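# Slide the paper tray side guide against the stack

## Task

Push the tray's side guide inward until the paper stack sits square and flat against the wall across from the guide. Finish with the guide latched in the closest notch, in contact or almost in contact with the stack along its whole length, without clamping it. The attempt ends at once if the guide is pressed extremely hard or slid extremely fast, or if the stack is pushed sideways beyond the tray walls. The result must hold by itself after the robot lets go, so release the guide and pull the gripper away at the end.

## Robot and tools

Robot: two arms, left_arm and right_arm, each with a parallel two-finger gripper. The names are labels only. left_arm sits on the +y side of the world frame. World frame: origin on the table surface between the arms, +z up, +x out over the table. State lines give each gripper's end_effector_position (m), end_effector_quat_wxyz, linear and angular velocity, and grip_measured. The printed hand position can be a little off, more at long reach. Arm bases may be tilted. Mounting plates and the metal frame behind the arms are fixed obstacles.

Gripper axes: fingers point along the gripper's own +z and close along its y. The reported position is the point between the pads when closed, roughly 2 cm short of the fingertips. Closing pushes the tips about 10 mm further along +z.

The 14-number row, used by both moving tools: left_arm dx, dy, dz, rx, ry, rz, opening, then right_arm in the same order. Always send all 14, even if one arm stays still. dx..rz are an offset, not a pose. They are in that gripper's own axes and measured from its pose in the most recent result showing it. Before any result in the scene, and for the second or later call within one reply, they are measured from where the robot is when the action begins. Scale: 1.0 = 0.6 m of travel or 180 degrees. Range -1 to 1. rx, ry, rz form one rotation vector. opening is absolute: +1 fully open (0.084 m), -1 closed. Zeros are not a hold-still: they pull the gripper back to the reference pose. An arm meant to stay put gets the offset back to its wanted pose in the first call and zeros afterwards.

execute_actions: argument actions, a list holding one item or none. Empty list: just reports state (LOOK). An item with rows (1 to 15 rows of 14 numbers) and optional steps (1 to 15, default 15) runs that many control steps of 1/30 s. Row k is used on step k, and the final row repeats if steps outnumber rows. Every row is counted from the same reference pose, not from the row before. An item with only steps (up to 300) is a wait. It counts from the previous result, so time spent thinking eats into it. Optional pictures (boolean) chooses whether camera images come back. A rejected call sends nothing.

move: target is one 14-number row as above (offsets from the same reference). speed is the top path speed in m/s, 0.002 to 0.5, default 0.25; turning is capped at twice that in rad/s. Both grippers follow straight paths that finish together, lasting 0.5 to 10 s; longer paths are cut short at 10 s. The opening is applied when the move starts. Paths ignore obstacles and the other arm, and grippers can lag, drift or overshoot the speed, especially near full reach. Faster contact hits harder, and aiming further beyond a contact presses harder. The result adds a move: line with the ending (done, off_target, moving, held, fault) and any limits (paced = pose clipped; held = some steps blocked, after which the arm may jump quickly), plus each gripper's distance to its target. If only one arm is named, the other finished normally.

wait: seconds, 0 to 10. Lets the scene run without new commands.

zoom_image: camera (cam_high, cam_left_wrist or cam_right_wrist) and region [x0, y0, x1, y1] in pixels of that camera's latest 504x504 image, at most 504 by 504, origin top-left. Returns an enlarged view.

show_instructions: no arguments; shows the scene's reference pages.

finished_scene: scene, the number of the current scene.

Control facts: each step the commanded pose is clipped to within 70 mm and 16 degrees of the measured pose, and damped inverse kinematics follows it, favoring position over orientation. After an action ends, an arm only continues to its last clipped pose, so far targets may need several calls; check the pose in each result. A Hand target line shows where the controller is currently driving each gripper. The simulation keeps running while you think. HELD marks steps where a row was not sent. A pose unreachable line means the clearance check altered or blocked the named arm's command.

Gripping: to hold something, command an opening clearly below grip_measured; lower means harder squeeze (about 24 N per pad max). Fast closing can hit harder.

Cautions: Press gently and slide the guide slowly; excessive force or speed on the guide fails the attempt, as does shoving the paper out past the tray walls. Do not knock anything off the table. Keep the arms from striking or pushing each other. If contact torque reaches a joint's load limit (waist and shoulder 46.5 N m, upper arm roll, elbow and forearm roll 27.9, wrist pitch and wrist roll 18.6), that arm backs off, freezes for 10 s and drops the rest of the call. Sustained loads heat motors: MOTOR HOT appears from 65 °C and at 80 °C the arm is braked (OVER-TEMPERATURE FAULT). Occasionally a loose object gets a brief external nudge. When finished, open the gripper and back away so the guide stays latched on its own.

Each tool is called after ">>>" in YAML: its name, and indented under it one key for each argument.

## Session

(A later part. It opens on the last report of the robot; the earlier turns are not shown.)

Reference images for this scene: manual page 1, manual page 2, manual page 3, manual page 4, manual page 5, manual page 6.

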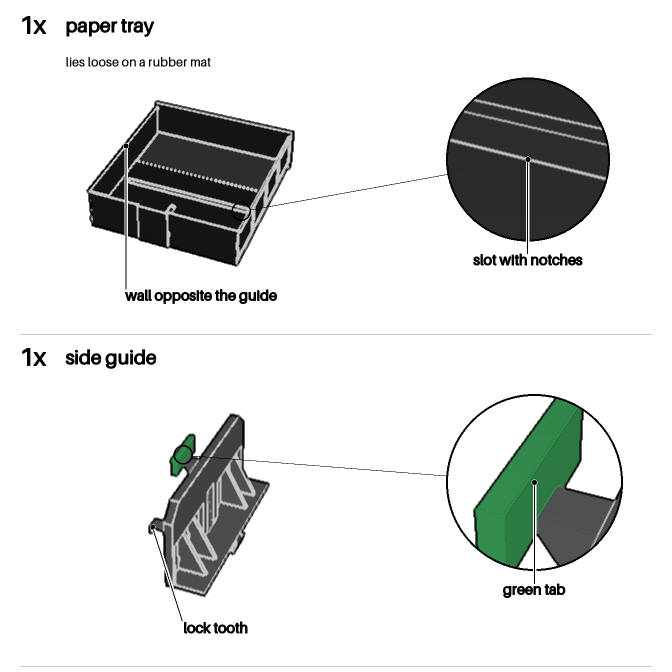

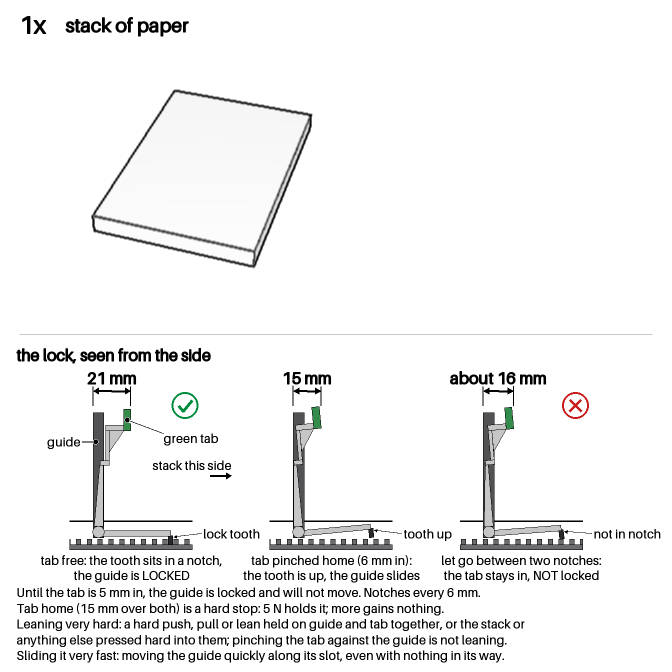

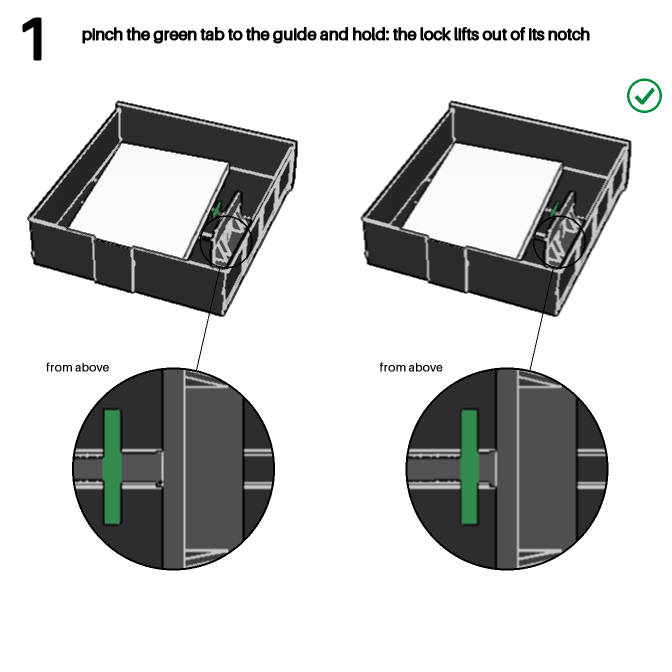

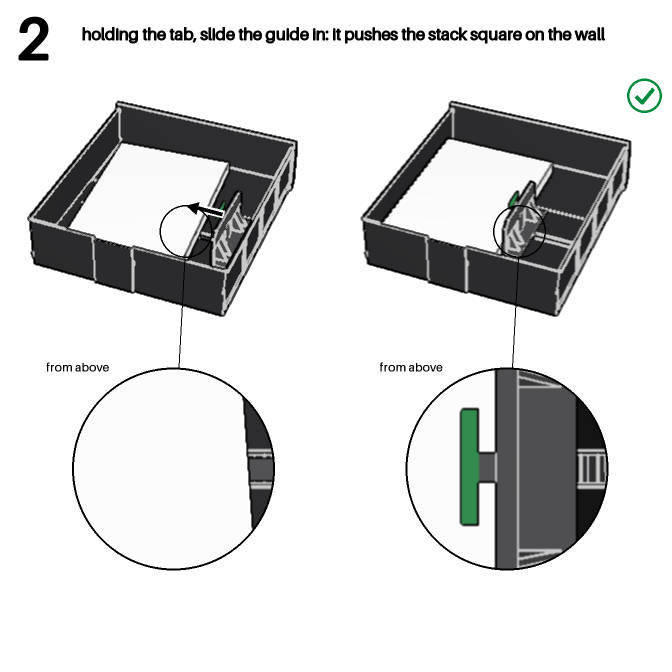

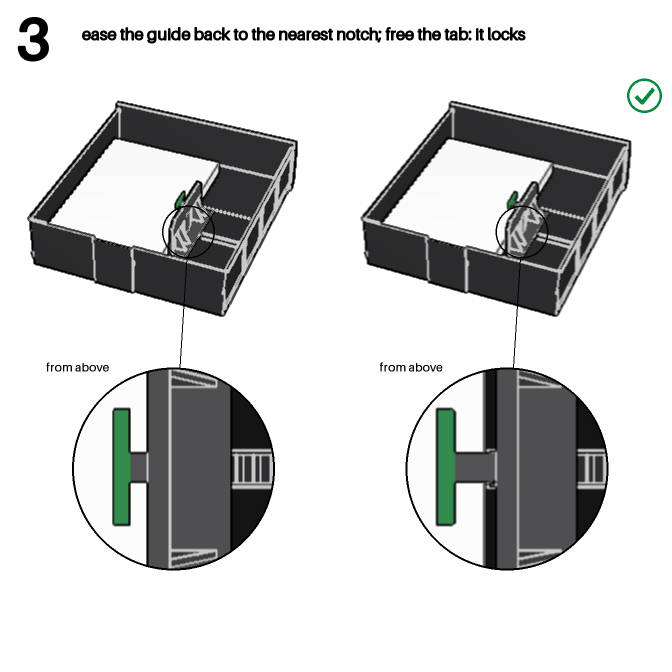

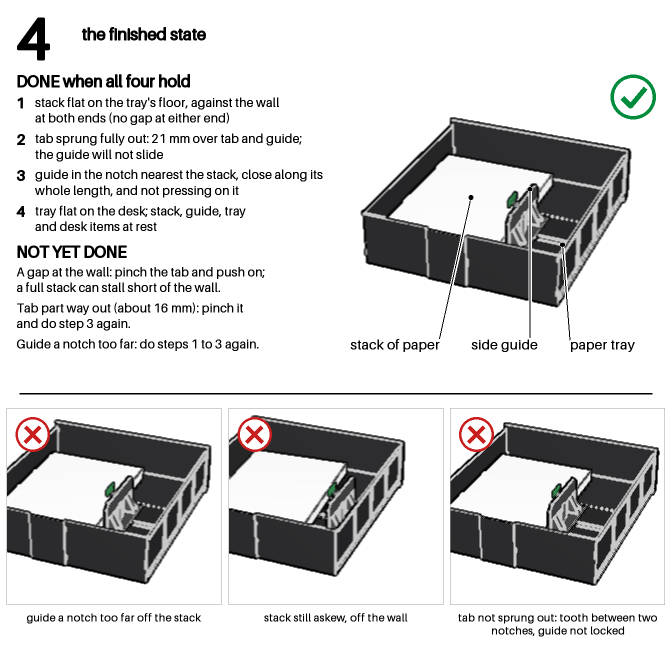

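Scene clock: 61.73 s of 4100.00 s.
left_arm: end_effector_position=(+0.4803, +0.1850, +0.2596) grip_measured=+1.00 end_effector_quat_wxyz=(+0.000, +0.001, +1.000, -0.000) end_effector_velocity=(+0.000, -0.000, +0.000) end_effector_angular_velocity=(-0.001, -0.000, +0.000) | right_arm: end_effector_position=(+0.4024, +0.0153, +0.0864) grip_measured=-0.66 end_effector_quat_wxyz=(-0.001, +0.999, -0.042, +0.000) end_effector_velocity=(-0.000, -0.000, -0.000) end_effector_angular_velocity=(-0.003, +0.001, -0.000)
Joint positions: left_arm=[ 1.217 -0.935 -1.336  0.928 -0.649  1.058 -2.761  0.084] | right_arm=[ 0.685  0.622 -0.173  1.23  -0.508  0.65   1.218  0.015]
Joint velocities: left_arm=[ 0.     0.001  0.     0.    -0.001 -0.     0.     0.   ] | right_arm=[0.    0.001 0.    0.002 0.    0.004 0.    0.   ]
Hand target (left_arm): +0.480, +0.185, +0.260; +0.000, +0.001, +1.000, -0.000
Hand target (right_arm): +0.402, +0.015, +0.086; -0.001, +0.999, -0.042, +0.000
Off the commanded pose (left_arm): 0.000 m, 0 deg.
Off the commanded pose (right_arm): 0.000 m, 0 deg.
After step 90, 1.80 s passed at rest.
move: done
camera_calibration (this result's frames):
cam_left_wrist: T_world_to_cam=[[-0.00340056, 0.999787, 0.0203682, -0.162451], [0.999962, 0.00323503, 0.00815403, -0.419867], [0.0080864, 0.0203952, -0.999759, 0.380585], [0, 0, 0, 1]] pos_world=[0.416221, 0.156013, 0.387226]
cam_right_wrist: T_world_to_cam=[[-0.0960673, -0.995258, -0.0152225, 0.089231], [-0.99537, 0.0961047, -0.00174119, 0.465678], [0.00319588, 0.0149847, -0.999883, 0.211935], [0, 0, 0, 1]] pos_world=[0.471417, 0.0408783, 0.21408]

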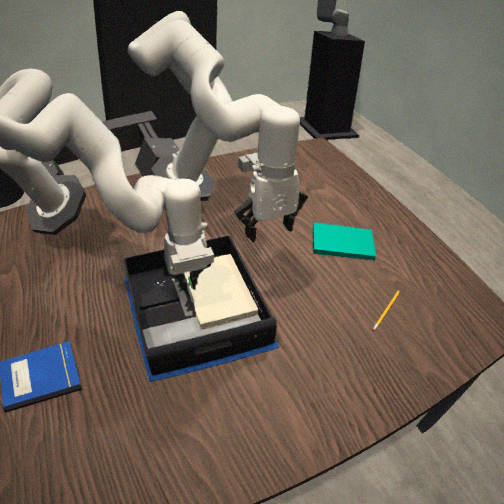

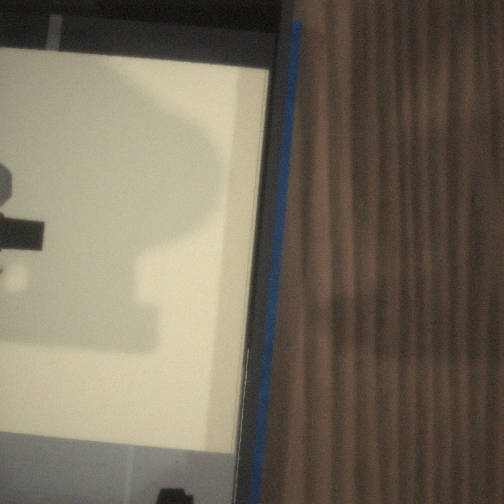

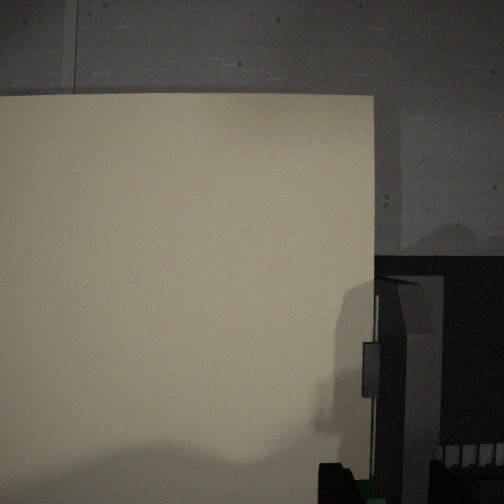

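Gap about 2.5–3 px ≈ 1.5 mm.

>>> move:
  target: [0,0,0,0,0,0,1,0,-0.0022,0,0,0,0,-0.75]
  speed: 0.002

>>> zoom_image:
  camera: "cam_left_wrist"
  region: [200,330,300,460]

>>> zoom_image:
  camera: "cam_left_wrist"
  region: [220,20,320,150]

Scene clock: 67.83 s of 4100.00 s.
left_arm: end_effector_position=(+0.4803, +0.1850, +0.2596) grip_measured=+1.00 end_effector_quat_wxyz=(+0.000, +0.001, +1.000, -0.000) end_effector_velocity=(-0.000, +0.000, -0.000) end_effector_angular_velocity=(+0.001, +0.001, +0.001) | right_arm: end_effector_position=(+0.4025, +0.0166, +0.0864) grip_measured=-0.66 end_effector_quat_wxyz=(-0.001, +0.999, -0.042, +0.000) end_effector_velocity=(-0.000, +0.000, -0.000) end_effector_angular_velocity=(-0.000, +0.000, -0.000)
Joint positions: left_arm=[ 1.217 -0.935 -1.336  0.928 -0.649  1.058 -2.761  0.084] | right_arm=[ 0.685  0.625 -0.172  1.234 -0.507  0.652  1.219  0.015]
Joint velocities: left_arm=[ 0.     0.001 -0.    -0.     0.001 -0.    -0.001  0.   ] | right_arm=[ 0.     0.001 -0.     0.001  0.     0.     0.     0.   ]
Hand target (left_arm): +0.480, +0.185, +0.260; +0.000, +0.001, +1.000, -0.000
Hand target (right_arm): +0.402, +0.017, +0.086; -0.001, +0.999, -0.042, +0.000
Off the commanded pose (left_arm): 0.000 m, 0 deg.
Off the commanded pose (right_arm): 0.000 m, 0 deg.
After step 90, 2.27 s passed at rest.
move: done
camera_calibration (this result's frames):
cam_left_wrist: T_world_to_cam=[[-0.00340032, 0.999787, 0.0203682, -0.162451], [0.999962, 0.0032348, 0.00815383, -0.419867], [0.0080862, 0.0203952, -0.999759, 0.380585], [0, 0, 0, 1]] pos_world=[0.416221, 0.156013, 0.387226]
cam_right_wrist: T_world_to_cam=[[-0.0960444, -0.99526, -0.0152568, 0.0905382], [-0.995372, 0.0960818, -0.00173689, 0.465647], [0.00319456, 0.0150194, -0.999882, 0.211915], [0, 0, 0, 1]] pos_world=[0.471511, 0.0421861, 0.214081]

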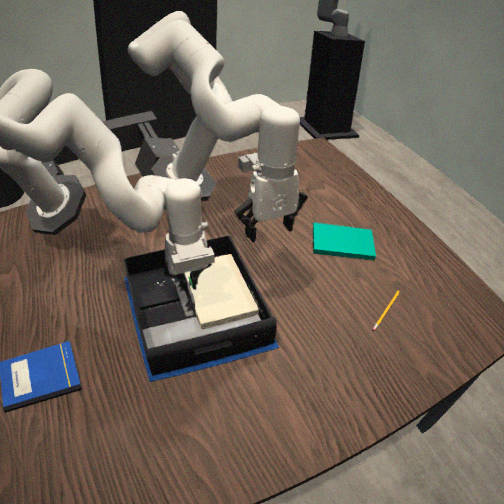

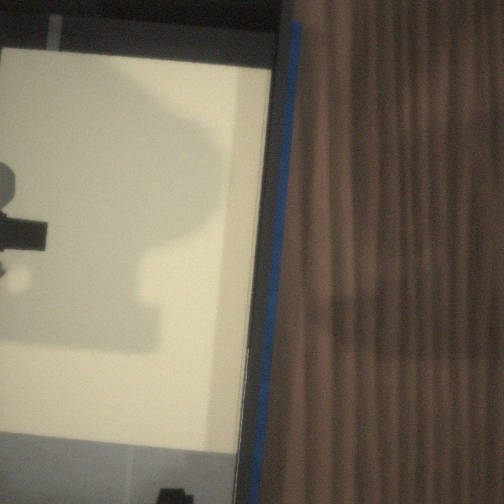

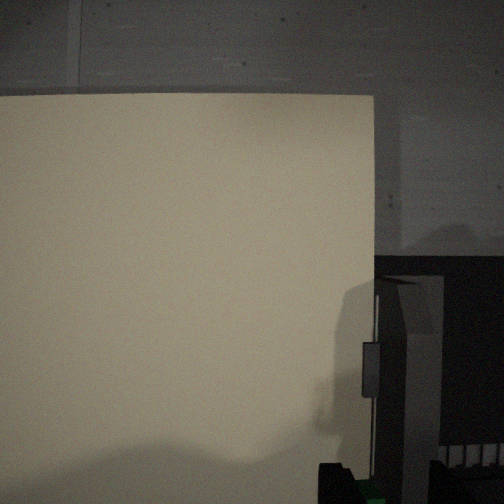

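Region (200, 330, 300, 460) of cam_left_wrist's 504x504 image, scaled by 3.877, with more detail than that image has; it fills the left 388 columns of this view, and the rest is white.

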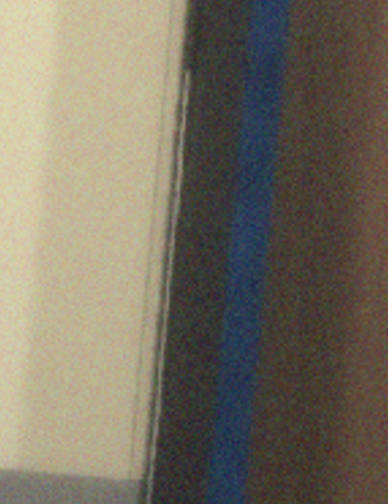

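Region (220, 20, 320, 150) of cam_left_wrist's 504x504 image, scaled by 3.877, with more detail than that image has; it fills the left 388 columns of this view, and the rest is white.

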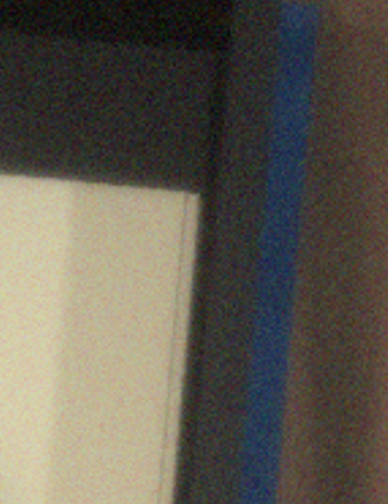

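>>> move:
  target: [0,0,0,0,0,0,1,0,-0.0011,0,0,0,0,-0.75]
  speed: 0.002

>>> move:
  target: [0,0,0,0,0,0,1,0,0.0057,0,0,0,0,-0.75]
  speed: 0.004

>>> move:
  target: [0,0,0,0,0,0,1,0,0,0,0,0,0,-0.62]

>>> move:
  target: [0,0,0,0,0,0,1,0,-0.003,0,0,0,0,-0.4]
  speed: 0.004

>>> zoom_image:
  camera: "cam_left_wrist"
  region: [200,330,300,460]

>>> zoom_image:
  camera: "cam_left_wrist"
  region: [220,20,320,150]

Scene clock: 75.43 s of 4100.00 s.
left_arm: end_effector_position=(+0.4803, +0.1850, +0.2596) grip_measured=+1.00 end_effector_quat_wxyz=(+0.000, +0.001, +1.000, -0.000) end_effector_velocity=(-0.000, +0.000, -0.000) end_effector_angular_velocity=(+0.001, +0.000, -0.000) | right_arm: end_effector_position=(+0.4025, +0.0173, +0.0864) grip_measured=-0.66 end_effector_quat_wxyz=(-0.001, +0.999, -0.042, +0.000) end_effector_velocity=(-0.000, +0.001, +0.000) end_effector_angular_velocity=(+0.001, +0.001, -0.001)
Joint positions: left_arm=[ 1.217 -0.935 -1.336  0.928 -0.649  1.058 -2.761  0.084] | right_arm=[ 0.686  0.626 -0.172  1.236 -0.507  0.653  1.219  0.015]
Joint velocities: left_arm=[ 0.     0.     0.    -0.     0.001 -0.     0.    -0.   ] | right_arm=[ 0.     0.001  0.     0.001  0.002 -0.    -0.    -0.   ]
Hand target (left_arm): +0.480, +0.185, +0.260; +0.000, +0.001, +1.000, -0.000
Hand target (right_arm): +0.403, +0.017, +0.086; -0.001, +0.999, -0.042, +0.000
Off the commanded pose (left_arm): 0.000 m, 0 deg.
Off the commanded pose (right_arm): 0.000 m, 0 deg.
After step 90, 3.90 s passed at rest.
move: done
camera_calibration (this result's frames):
cam_left_wrist: T_world_to_cam=[[-0.0034003, 0.999787, 0.0203683, -0.162451], [0.999962, 0.00323479, 0.00815351, -0.419867], [0.00808588, 0.0203952, -0.999759, 0.380585], [0, 0, 0, 1]] pos_world=[0.416221, 0.156013, 0.387226]
cam_right_wrist: T_world_to_cam=[[-0.0960463, -0.99526, -0.01527, 0.091187], [-0.995372, 0.0960838, -0.00174188, 0.465641], [0.00320082, 0.015032, -0.999882, 0.211903], [0, 0, 0, 1]] pos_world=[0.471565, 0.0428289, 0.214081]

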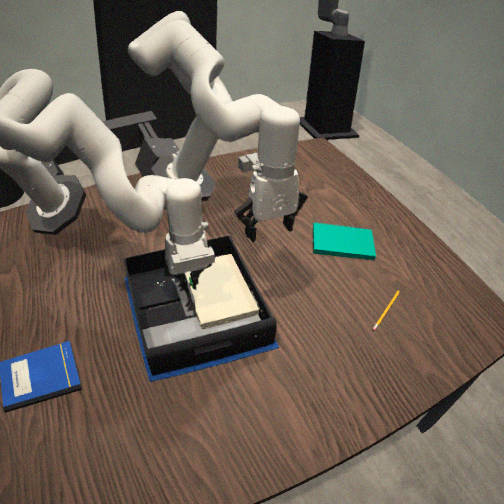

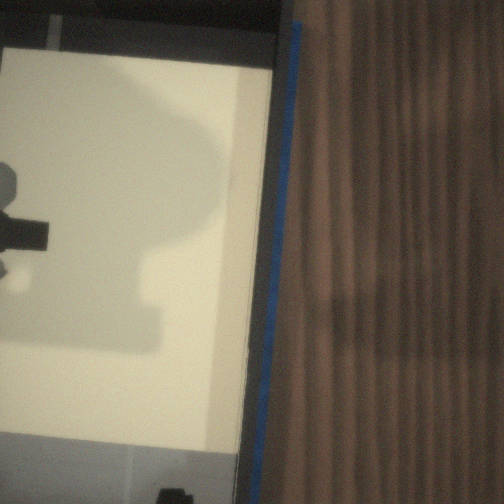

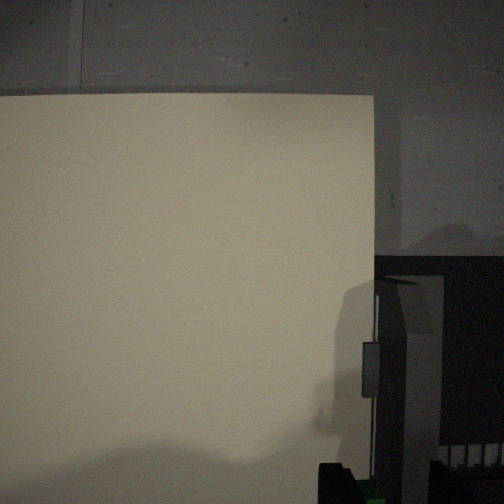

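Scene clock: 76.50 s of 4100.00 s.
left_arm: end_effector_position=(+0.4803, +0.1850, +0.2596) grip_measured=+1.00 end_effector_quat_wxyz=(+0.000, +0.001, +1.000, -0.000) end_effector_velocity=(+0.000, -0.000, +0.000) end_effector_angular_velocity=(+0.000, -0.000, -0.001) | right_arm: end_effector_position=(+0.4023, +0.0139, +0.0864) grip_measured=-0.66 end_effector_quat_wxyz=(-0.001, +0.999, -0.042, +0.000) end_effector_velocity=(+0.000, -0.001, +0.000) end_effector_angular_velocity=(-0.001, +0.000, -0.001)
Joint positions: left_arm=[ 1.217 -0.935 -1.336  0.928 -0.649  1.058 -2.761  0.084] | right_arm=[ 0.684  0.618 -0.174  1.225 -0.509  0.648  1.218  0.015]
Joint velocities: left_arm=[-0.    -0.001 -0.     0.    -0.     0.     0.001  0.   ] | right_arm=[-0.001 -0.002 -0.001 -0.002 -0.     0.001  0.     0.   ]
Hand target (left_arm): +0.480, +0.185, +0.260; +0.000, +0.001, +1.000, -0.000
Hand target (right_arm): +0.402, +0.014, +0.086; -0.001, +0.999, -0.042, +0.000
Off the commanded pose (left_arm): 0.000 m, 0 deg.
Off the commanded pose (right_arm): 0.000 m, 0 deg.
move: done
camera_calibration (this result's frames):
cam_left_wrist: T_world_to_cam=[[-0.00340032, 0.999787, 0.0203683, -0.162451], [0.999962, 0.00323481, 0.0081534, -0.419867], [0.00808578, 0.0203953, -0.999759, 0.380585], [0, 0, 0, 1]] pos_world=[0.416221, 0.156013, 0.387226]
cam_right_wrist: T_world_to_cam=[[-0.0960349, -0.995262, -0.0152014, 0.0877889], [-0.995373, 0.0960719, -0.0017215, 0.46568], [0.00317377, 0.0149658, -0.999883, 0.211951], [0, 0, 0, 1]] pos_world=[0.471283, 0.0394622, 0.214062]

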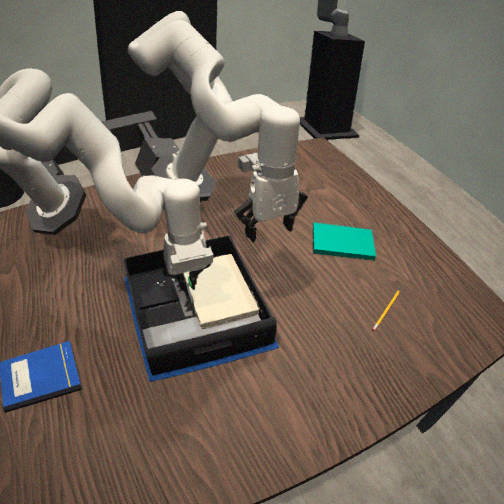

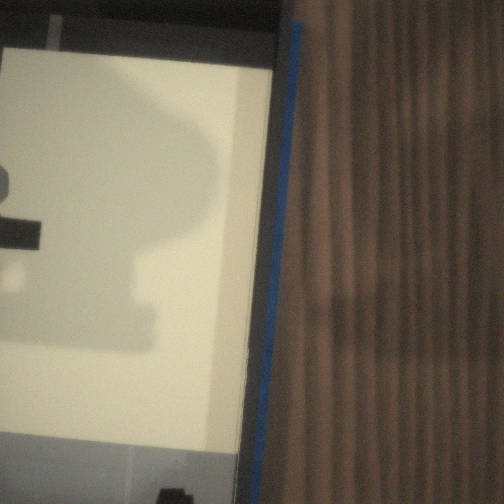

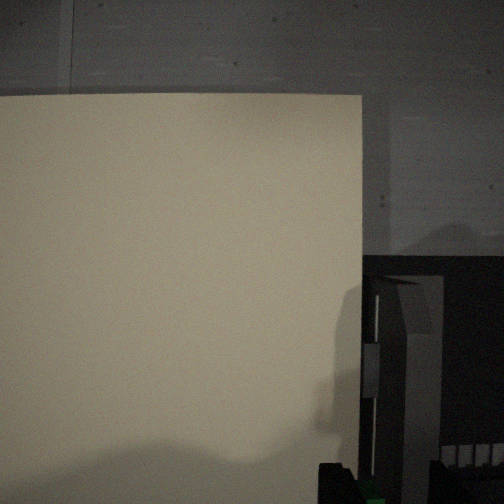

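Scene clock: 77.00 s of 4100.00 s.
left_arm: end_effector_position=(+0.4803, +0.1850, +0.2596) grip_measured=+1.00 end_effector_quat_wxyz=(+0.000, +0.001, +1.000, -0.000) end_effector_velocity=(-0.000, +0.000, +0.000) end_effector_angular_velocity=(+0.001, +0.000, +0.001) | right_arm: end_effector_position=(+0.4020, +0.0115, +0.0840) grip_measured=-0.64 end_effector_quat_wxyz=(+0.002, +0.999, -0.043, -0.001) end_effector_velocity=(-0.002, +0.009, +0.007) end_effector_angular_velocity=(+0.015, -0.004, +0.008)
Joint positions: left_arm=[ 1.217 -0.935 -1.336  0.928 -0.649  1.058 -2.761  0.084] | right_arm=[ 0.683  0.621 -0.177  1.223 -0.509  0.649  1.217  0.016]
Joint velocities: left_arm=[ 0.    -0.001  0.     0.     0.     0.001 -0.001 -0.   ] | right_arm=[ 0.007 -0.006  0.009  0.003  0.004 -0.001 -0.001  0.   ]
Hand target (left_arm): +0.480, +0.185, +0.260; +0.000, +0.001, +1.000, -0.000
Hand target (right_arm): +0.402, +0.014, +0.086; -0.001, +0.999, -0.042, +0.000
Off the commanded pose (left_arm): 0.000 m, 0 deg.
Off the commanded pose (right_arm): 0.003 m, 0 deg.
move: done
camera_calibration (this result's frames):
cam_left_wrist: T_world_to_cam=[[-0.00340021, 0.999787, 0.0203683, -0.162451], [0.999962, 0.0032347, 0.00815349, -0.419867], [0.00808587, 0.0203952, -0.999759, 0.380585], [0, 0, 0, 1]] pos_world=[0.416221, 0.156013, 0.387226]
cam_right_wrist: T_world_to_cam=[[-0.0975765, -0.995179, -0.00992315, 0.0855247], [-0.995228, 0.0975778, 0.000358133, 0.465384], [0.000611872, 0.00991074, -0.999951, 0.210746], [0, 0, 0, 1]] pos_world=[0.47138, 0.0376125, 0.211418]

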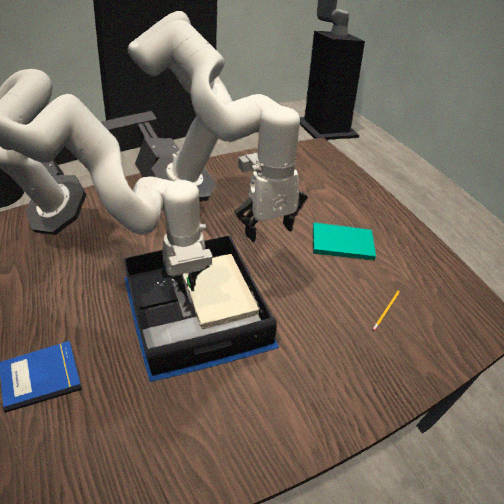

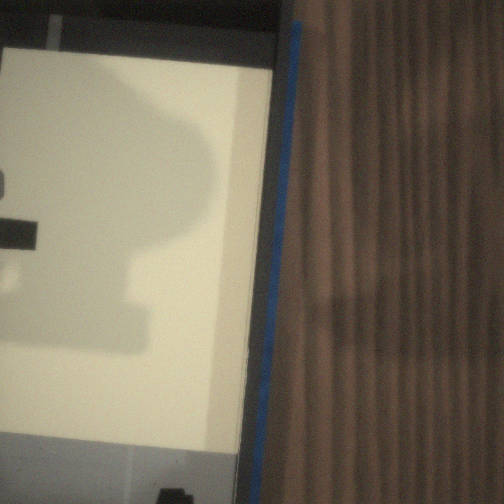

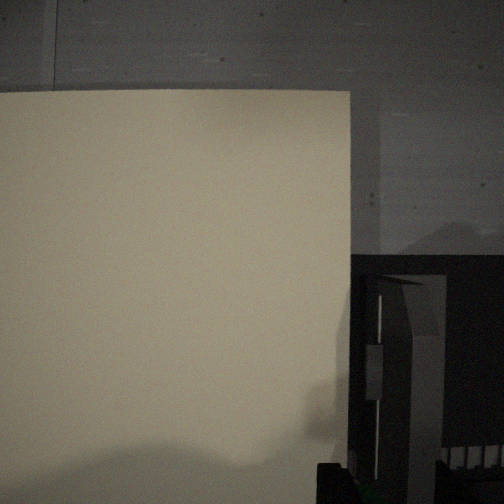

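Scene clock: 77.70 s of 4100.00 s.
left_arm: end_effector_position=(+0.4803, +0.1850, +0.2596) grip_measured=+1.00 end_effector_quat_wxyz=(+0.000, +0.001, +1.000, -0.000) end_effector_velocity=(-0.000, +0.000, -0.000) end_effector_angular_velocity=(-0.001, +0.001, +0.001) | right_arm: end_effector_position=(+0.4021, +0.0133, +0.0840) grip_measured=-0.42 end_effector_quat_wxyz=(+0.002, +0.999, -0.043, -0.001) end_effector_velocity=(+0.000, +0.000, +0.000) end_effector_angular_velocity=(-0.000, -0.000, -0.001)
Joint positions: left_arm=[ 1.217 -0.935 -1.336  0.928 -0.649  1.058 -2.761  0.084] | right_arm=[ 0.684  0.625 -0.175  1.229 -0.508  0.651  1.218  0.026]
Joint velocities: left_arm=[ 0.     0.001  0.     0.     0.001  0.    -0.001 -0.   ] | right_arm=[ 0.     0.001 -0.     0.002  0.001  0.001  0.    -0.   ]
Hand target (left_arm): +0.480, +0.185, +0.260; +0.000, +0.001, +1.000, -0.000
Hand target (right_arm): +0.402, +0.013, +0.084; +0.002, +0.999, -0.043, -0.001
Off the commanded pose (left_arm): 0.000 m, 0 deg.
Off the commanded pose (right_arm): 0.000 m, 0 deg.
move: done
camera_calibration (this result's frames):
cam_left_wrist: T_world_to_cam=[[-0.00340036, 0.999787, 0.0203683, -0.162451], [0.999962, 0.00323484, 0.00815355, -0.419867], [0.00808592, 0.0203952, -0.999759, 0.380585], [0, 0, 0, 1]] pos_world=[0.416221, 0.156013, 0.387226]
cam_right_wrist: T_world_to_cam=[[-0.0975282, -0.995183, -0.00995548, 0.0872855], [-0.995233, 0.0975293, 0.000376003, 0.46533], [0.000596759, 0.00994468, -0.99995, 0.210726], [0, 0, 0, 1]] pos_world=[0.471499, 0.0393861, 0.21141]

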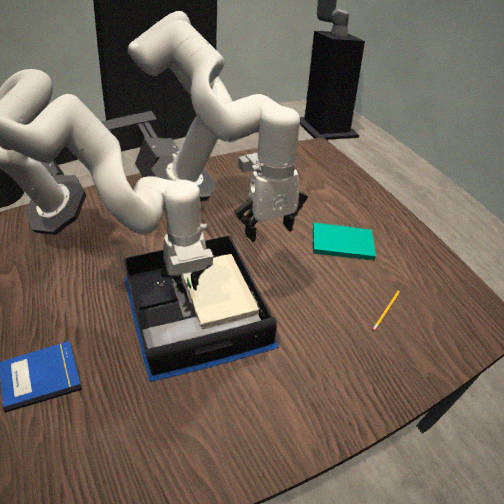

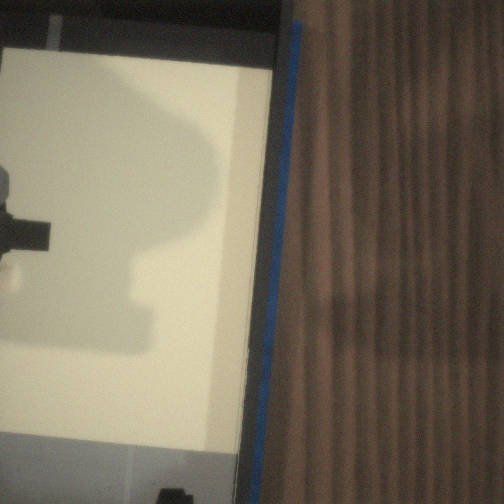

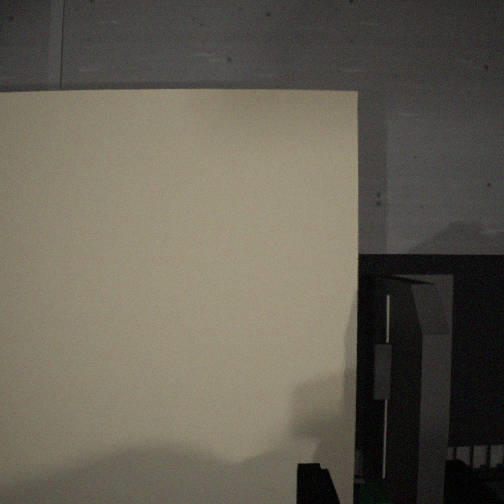

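Region (200, 330, 300, 460) of cam_left_wrist's 504x504 image, scaled by 3.877, with more detail than that image has; it fills the left 388 columns of this view, and the rest is white.

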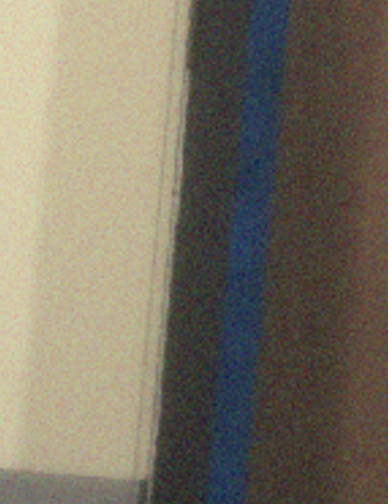

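Region (220, 20, 320, 150) of cam_left_wrist's 504x504 image, scaled by 3.877, with more detail than that image has; it fills the left 388 columns of this view, and the rest is white.

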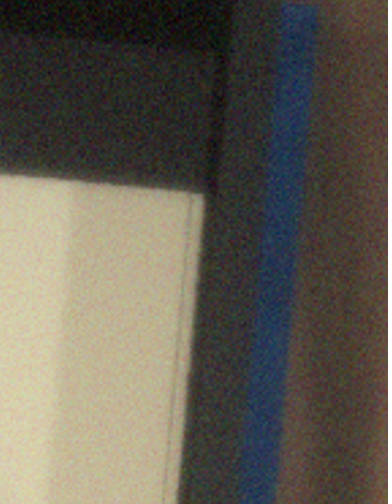

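>>> move:
  target: [0,0,0,0,0,0,1,0,-0.003,-0.004,0,0,0,-0.42]
  speed: 0.003

Scene clock: 86.13 s of 4100.00 s.
left_arm: end_effector_position=(+0.4803, +0.1850, +0.2596) grip_measured=+1.00 end_effector_quat_wxyz=(+0.000, +0.001, +1.000, -0.000) end_effector_velocity=(+0.000, -0.000, +0.000) end_effector_angular_velocity=(-0.001, -0.000, +0.000) | right_arm: end_effector_position=(+0.4023, +0.0151, +0.0864) grip_measured=-0.44 end_effector_quat_wxyz=(+0.002, +0.999, -0.043, -0.001) end_effector_velocity=(+0.000, -0.000, +0.001) end_effector_angular_velocity=(-0.001, -0.001, +0.000)
Joint positions: left_arm=[ 1.217 -0.935 -1.336  0.928 -0.649  1.058 -2.761  0.084] | right_arm=[ 0.686  0.624 -0.173  1.234 -0.505  0.658  1.218  0.025]
Joint velocities: left_arm=[-0.     0.    -0.    -0.    -0.001 -0.     0.    -0.   ] | right_arm=[ 0.    -0.001  0.     0.    -0.001  0.002  0.    -0.   ]
Hand target (left_arm): +0.480, +0.185, +0.260; +0.000, +0.001, +1.000, -0.000
Hand target (right_arm): +0.402, +0.015, +0.086; +0.002, +0.999, -0.043, -0.001
Off the commanded pose (left_arm): 0.000 m, 0 deg.
Off the commanded pose (right_arm): 0.000 m, 0 deg.
After step 90, 4.23 s passed at rest.
move: done
camera_calibration (this result's frames):
cam_left_wrist: T_world_to_cam=[[-0.00340035, 0.999787, 0.0203683, -0.162451], [0.999962, 0.00323483, 0.00815339, -0.419867], [0.00808576, 0.0203953, -0.999759, 0.380585], [0, 0, 0, 1]] pos_world=[0.416221, 0.156013, 0.387226]
cam_right_wrist: T_world_to_cam=[[-0.0975139, -0.995184, -0.0100021, 0.0891204], [-0.995234, 0.097515, 0.000375482, 0.465304], [0.000601676, 0.009991, -0.99995, 0.213079], [0, 0, 0, 1]] pos_world=[0.471649, 0.0411882, 0.213785]

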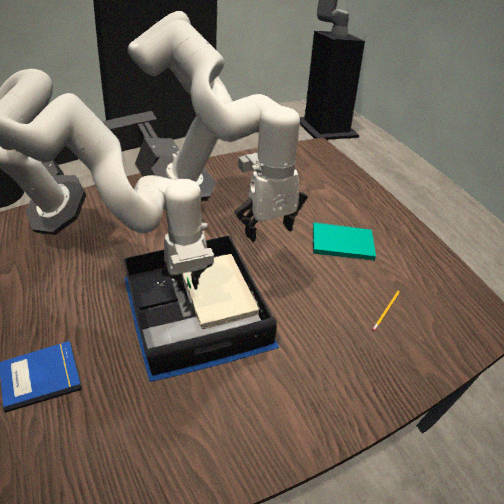

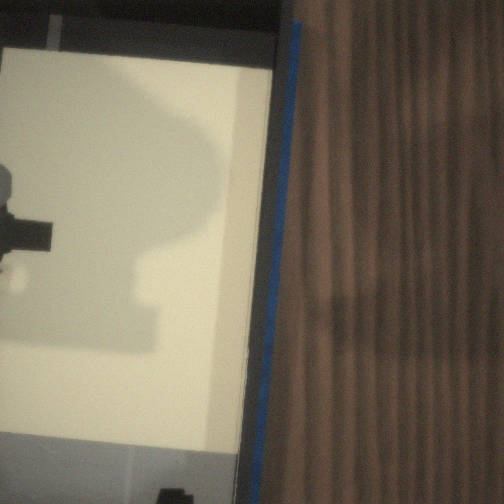

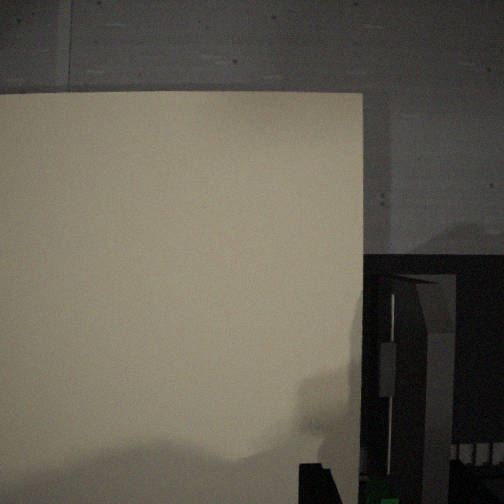

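>>> move:
  target: [0,0,0,0,0,0,1,0,-0.003,0,0,0,0,-0.42]
  speed: 0.002

Scene clock: 90.17 s of 4100.00 s.
left_arm: end_effector_position=(+0.4803, +0.1850, +0.2596) grip_measured=+1.00 end_effector_quat_wxyz=(+0.000, +0.001, +1.000, -0.000) end_effector_velocity=(+0.000, +0.000, +0.000) end_effector_angular_velocity=(+0.001, -0.000, -0.000) | right_arm: end_effector_position=(+0.4024, +0.0167, +0.0863) grip_measured=-0.44 end_effector_quat_wxyz=(+0.002, +0.999, -0.043, -0.001) end_effector_velocity=(+0.000, +0.001, +0.001) end_effector_angular_velocity=(+0.001, -0.001, -0.001)
Joint positions: left_arm=[ 1.217 -0.935 -1.336  0.928 -0.649  1.058 -2.761  0.084] | right_arm=[ 0.687  0.628 -0.172  1.24  -0.504  0.661  1.218  0.025]
Joint velocities: left_arm=[-0. -0.  0. -0.  0. -0. -0. -0.] | right_arm=[ 0.    -0.     0.     0.001  0.001 -0.    -0.     0.   ]
Hand target (left_arm): +0.480, +0.185, +0.260; +0.000, +0.001, +1.000, -0.000
Hand target (right_arm): +0.402, +0.017, +0.086; +0.002, +0.999, -0.043, -0.001
Off the commanded pose (left_arm): 0.000 m, 0 deg.
Off the commanded pose (right_arm): 0.000 m, 0 deg.
move: done
camera_calibration (this result's frames):
cam_left_wrist: T_world_to_cam=[[-0.00340064, 0.999787, 0.0203683, -0.162451], [0.999962, 0.00323512, 0.0081534, -0.419867], [0.00808577, 0.0203952, -0.999759, 0.380585], [0, 0, 0, 1]] pos_world=[0.416221, 0.156013, 0.387226]
cam_right_wrist: T_world_to_cam=[[-0.097646, -0.995173, -0.00976649, 0.0907997], [-0.995221, 0.0976464, 0.000436429, 0.465301], [0.000519341, 0.00976243, -0.999952, 0.21301], [0, 0, 0, 1]] pos_world=[0.471833, 0.042847, 0.213684]

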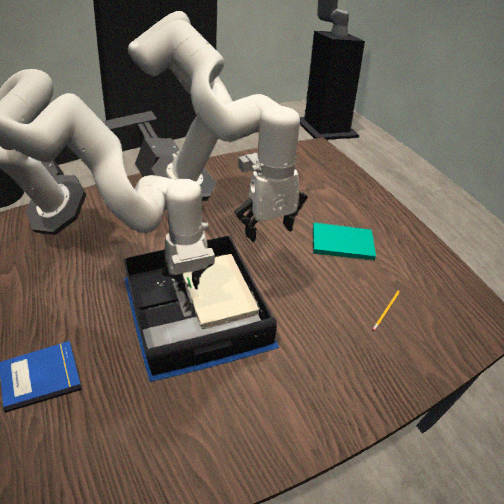

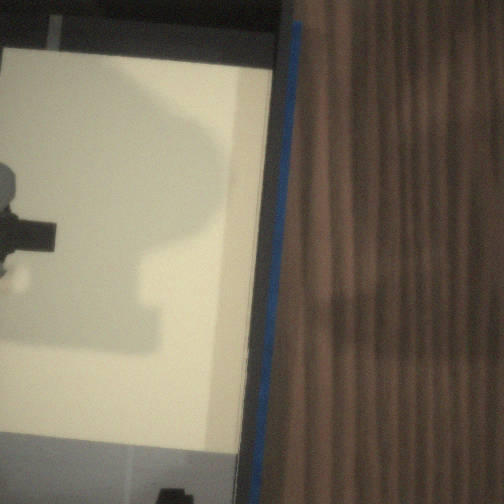

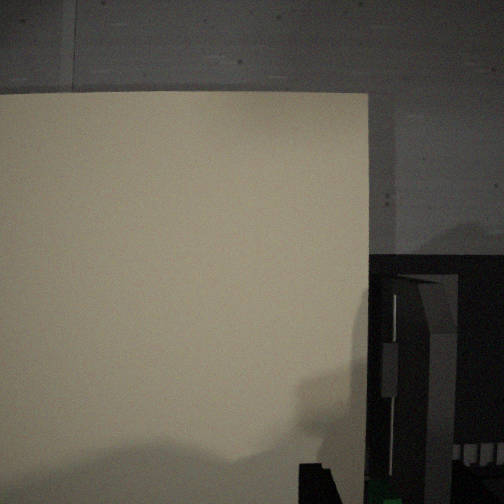

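>>> move:
  target: [0,0,0,0,0,0,1,0,-0.003,0,0,0,0,-0.42]
  speed: 0.002

Scene clock: 94.47 s of 4100.00 s.
left_arm: end_effector_position=(+0.4803, +0.1850, +0.2596) grip_measured=+1.00 end_effector_quat_wxyz=(+0.000, +0.001, +1.000, -0.000) end_effector_velocity=(-0.000, +0.000, +0.000) end_effector_angular_velocity=(+0.002, +0.000, -0.000) | right_arm: end_effector_position=(+0.4025, +0.0188, +0.0864) grip_measured=-0.44 end_effector_quat_wxyz=(+0.002, +0.999, -0.043, -0.001) end_effector_velocity=(+0.001, -0.000, -0.000) end_effector_angular_velocity=(-0.001, +0.001, -0.004)
Joint positions: left_arm=[ 1.217 -0.935 -1.336  0.928 -0.649  1.058 -2.761  0.084] | right_arm=[ 0.688  0.632 -0.171  1.247 -0.502  0.663  1.219  0.025]
Joint velocities: left_arm=[ 0.    -0.001 -0.     0.     0.001  0.001 -0.    -0.   ] | right_arm=[-0.     0.001 -0.001  0.002  0.002  0.001  0.001 -0.   ]
Hand target (left_arm): +0.480, +0.185, +0.260; +0.000, +0.001, +1.000, -0.000
Hand target (right_arm): +0.403, +0.019, +0.086; +0.002, +0.999, -0.043, -0.001
Off the commanded pose (left_arm): 0.000 m, 0 deg.
Off the commanded pose (right_arm): 0.000 m, 0 deg.
After step 90, 0.27 s passed at rest.
move: done
camera_calibration (this result's frames):
cam_left_wrist: T_world_to_cam=[[-0.00340046, 0.999787, 0.0203682, -0.162451], [0.999962, 0.00323495, 0.00815339, -0.419867], [0.00808576, 0.0203952, -0.999759, 0.380585], [0, 0, 0, 1]] pos_world=[0.416221, 0.156013, 0.387226]
cam_right_wrist: T_world_to_cam=[[-0.0973564, -0.995197, -0.0102539, 0.0927584], [-0.995249, 0.0973579, 0.00036004, 0.465196], [0.000639986, 0.0102402, -0.999947, 0.213053], [0, 0, 0, 1]] pos_world=[0.47188, 0.0448407, 0.213825]

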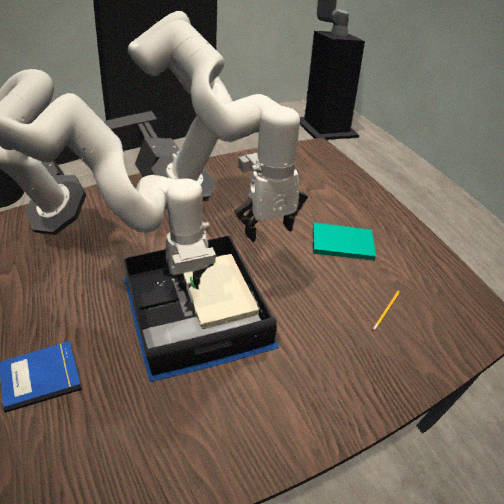

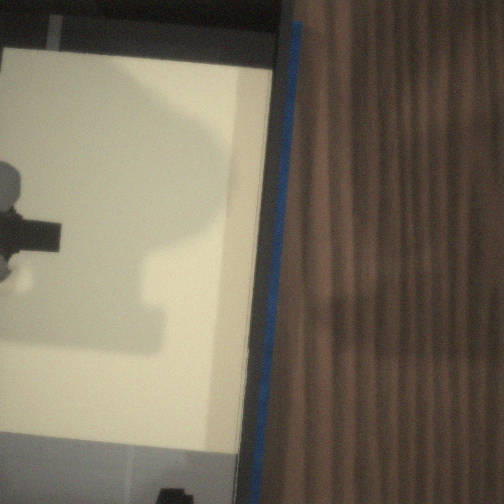

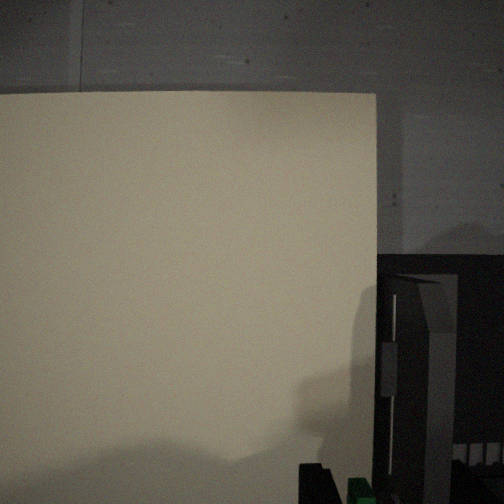

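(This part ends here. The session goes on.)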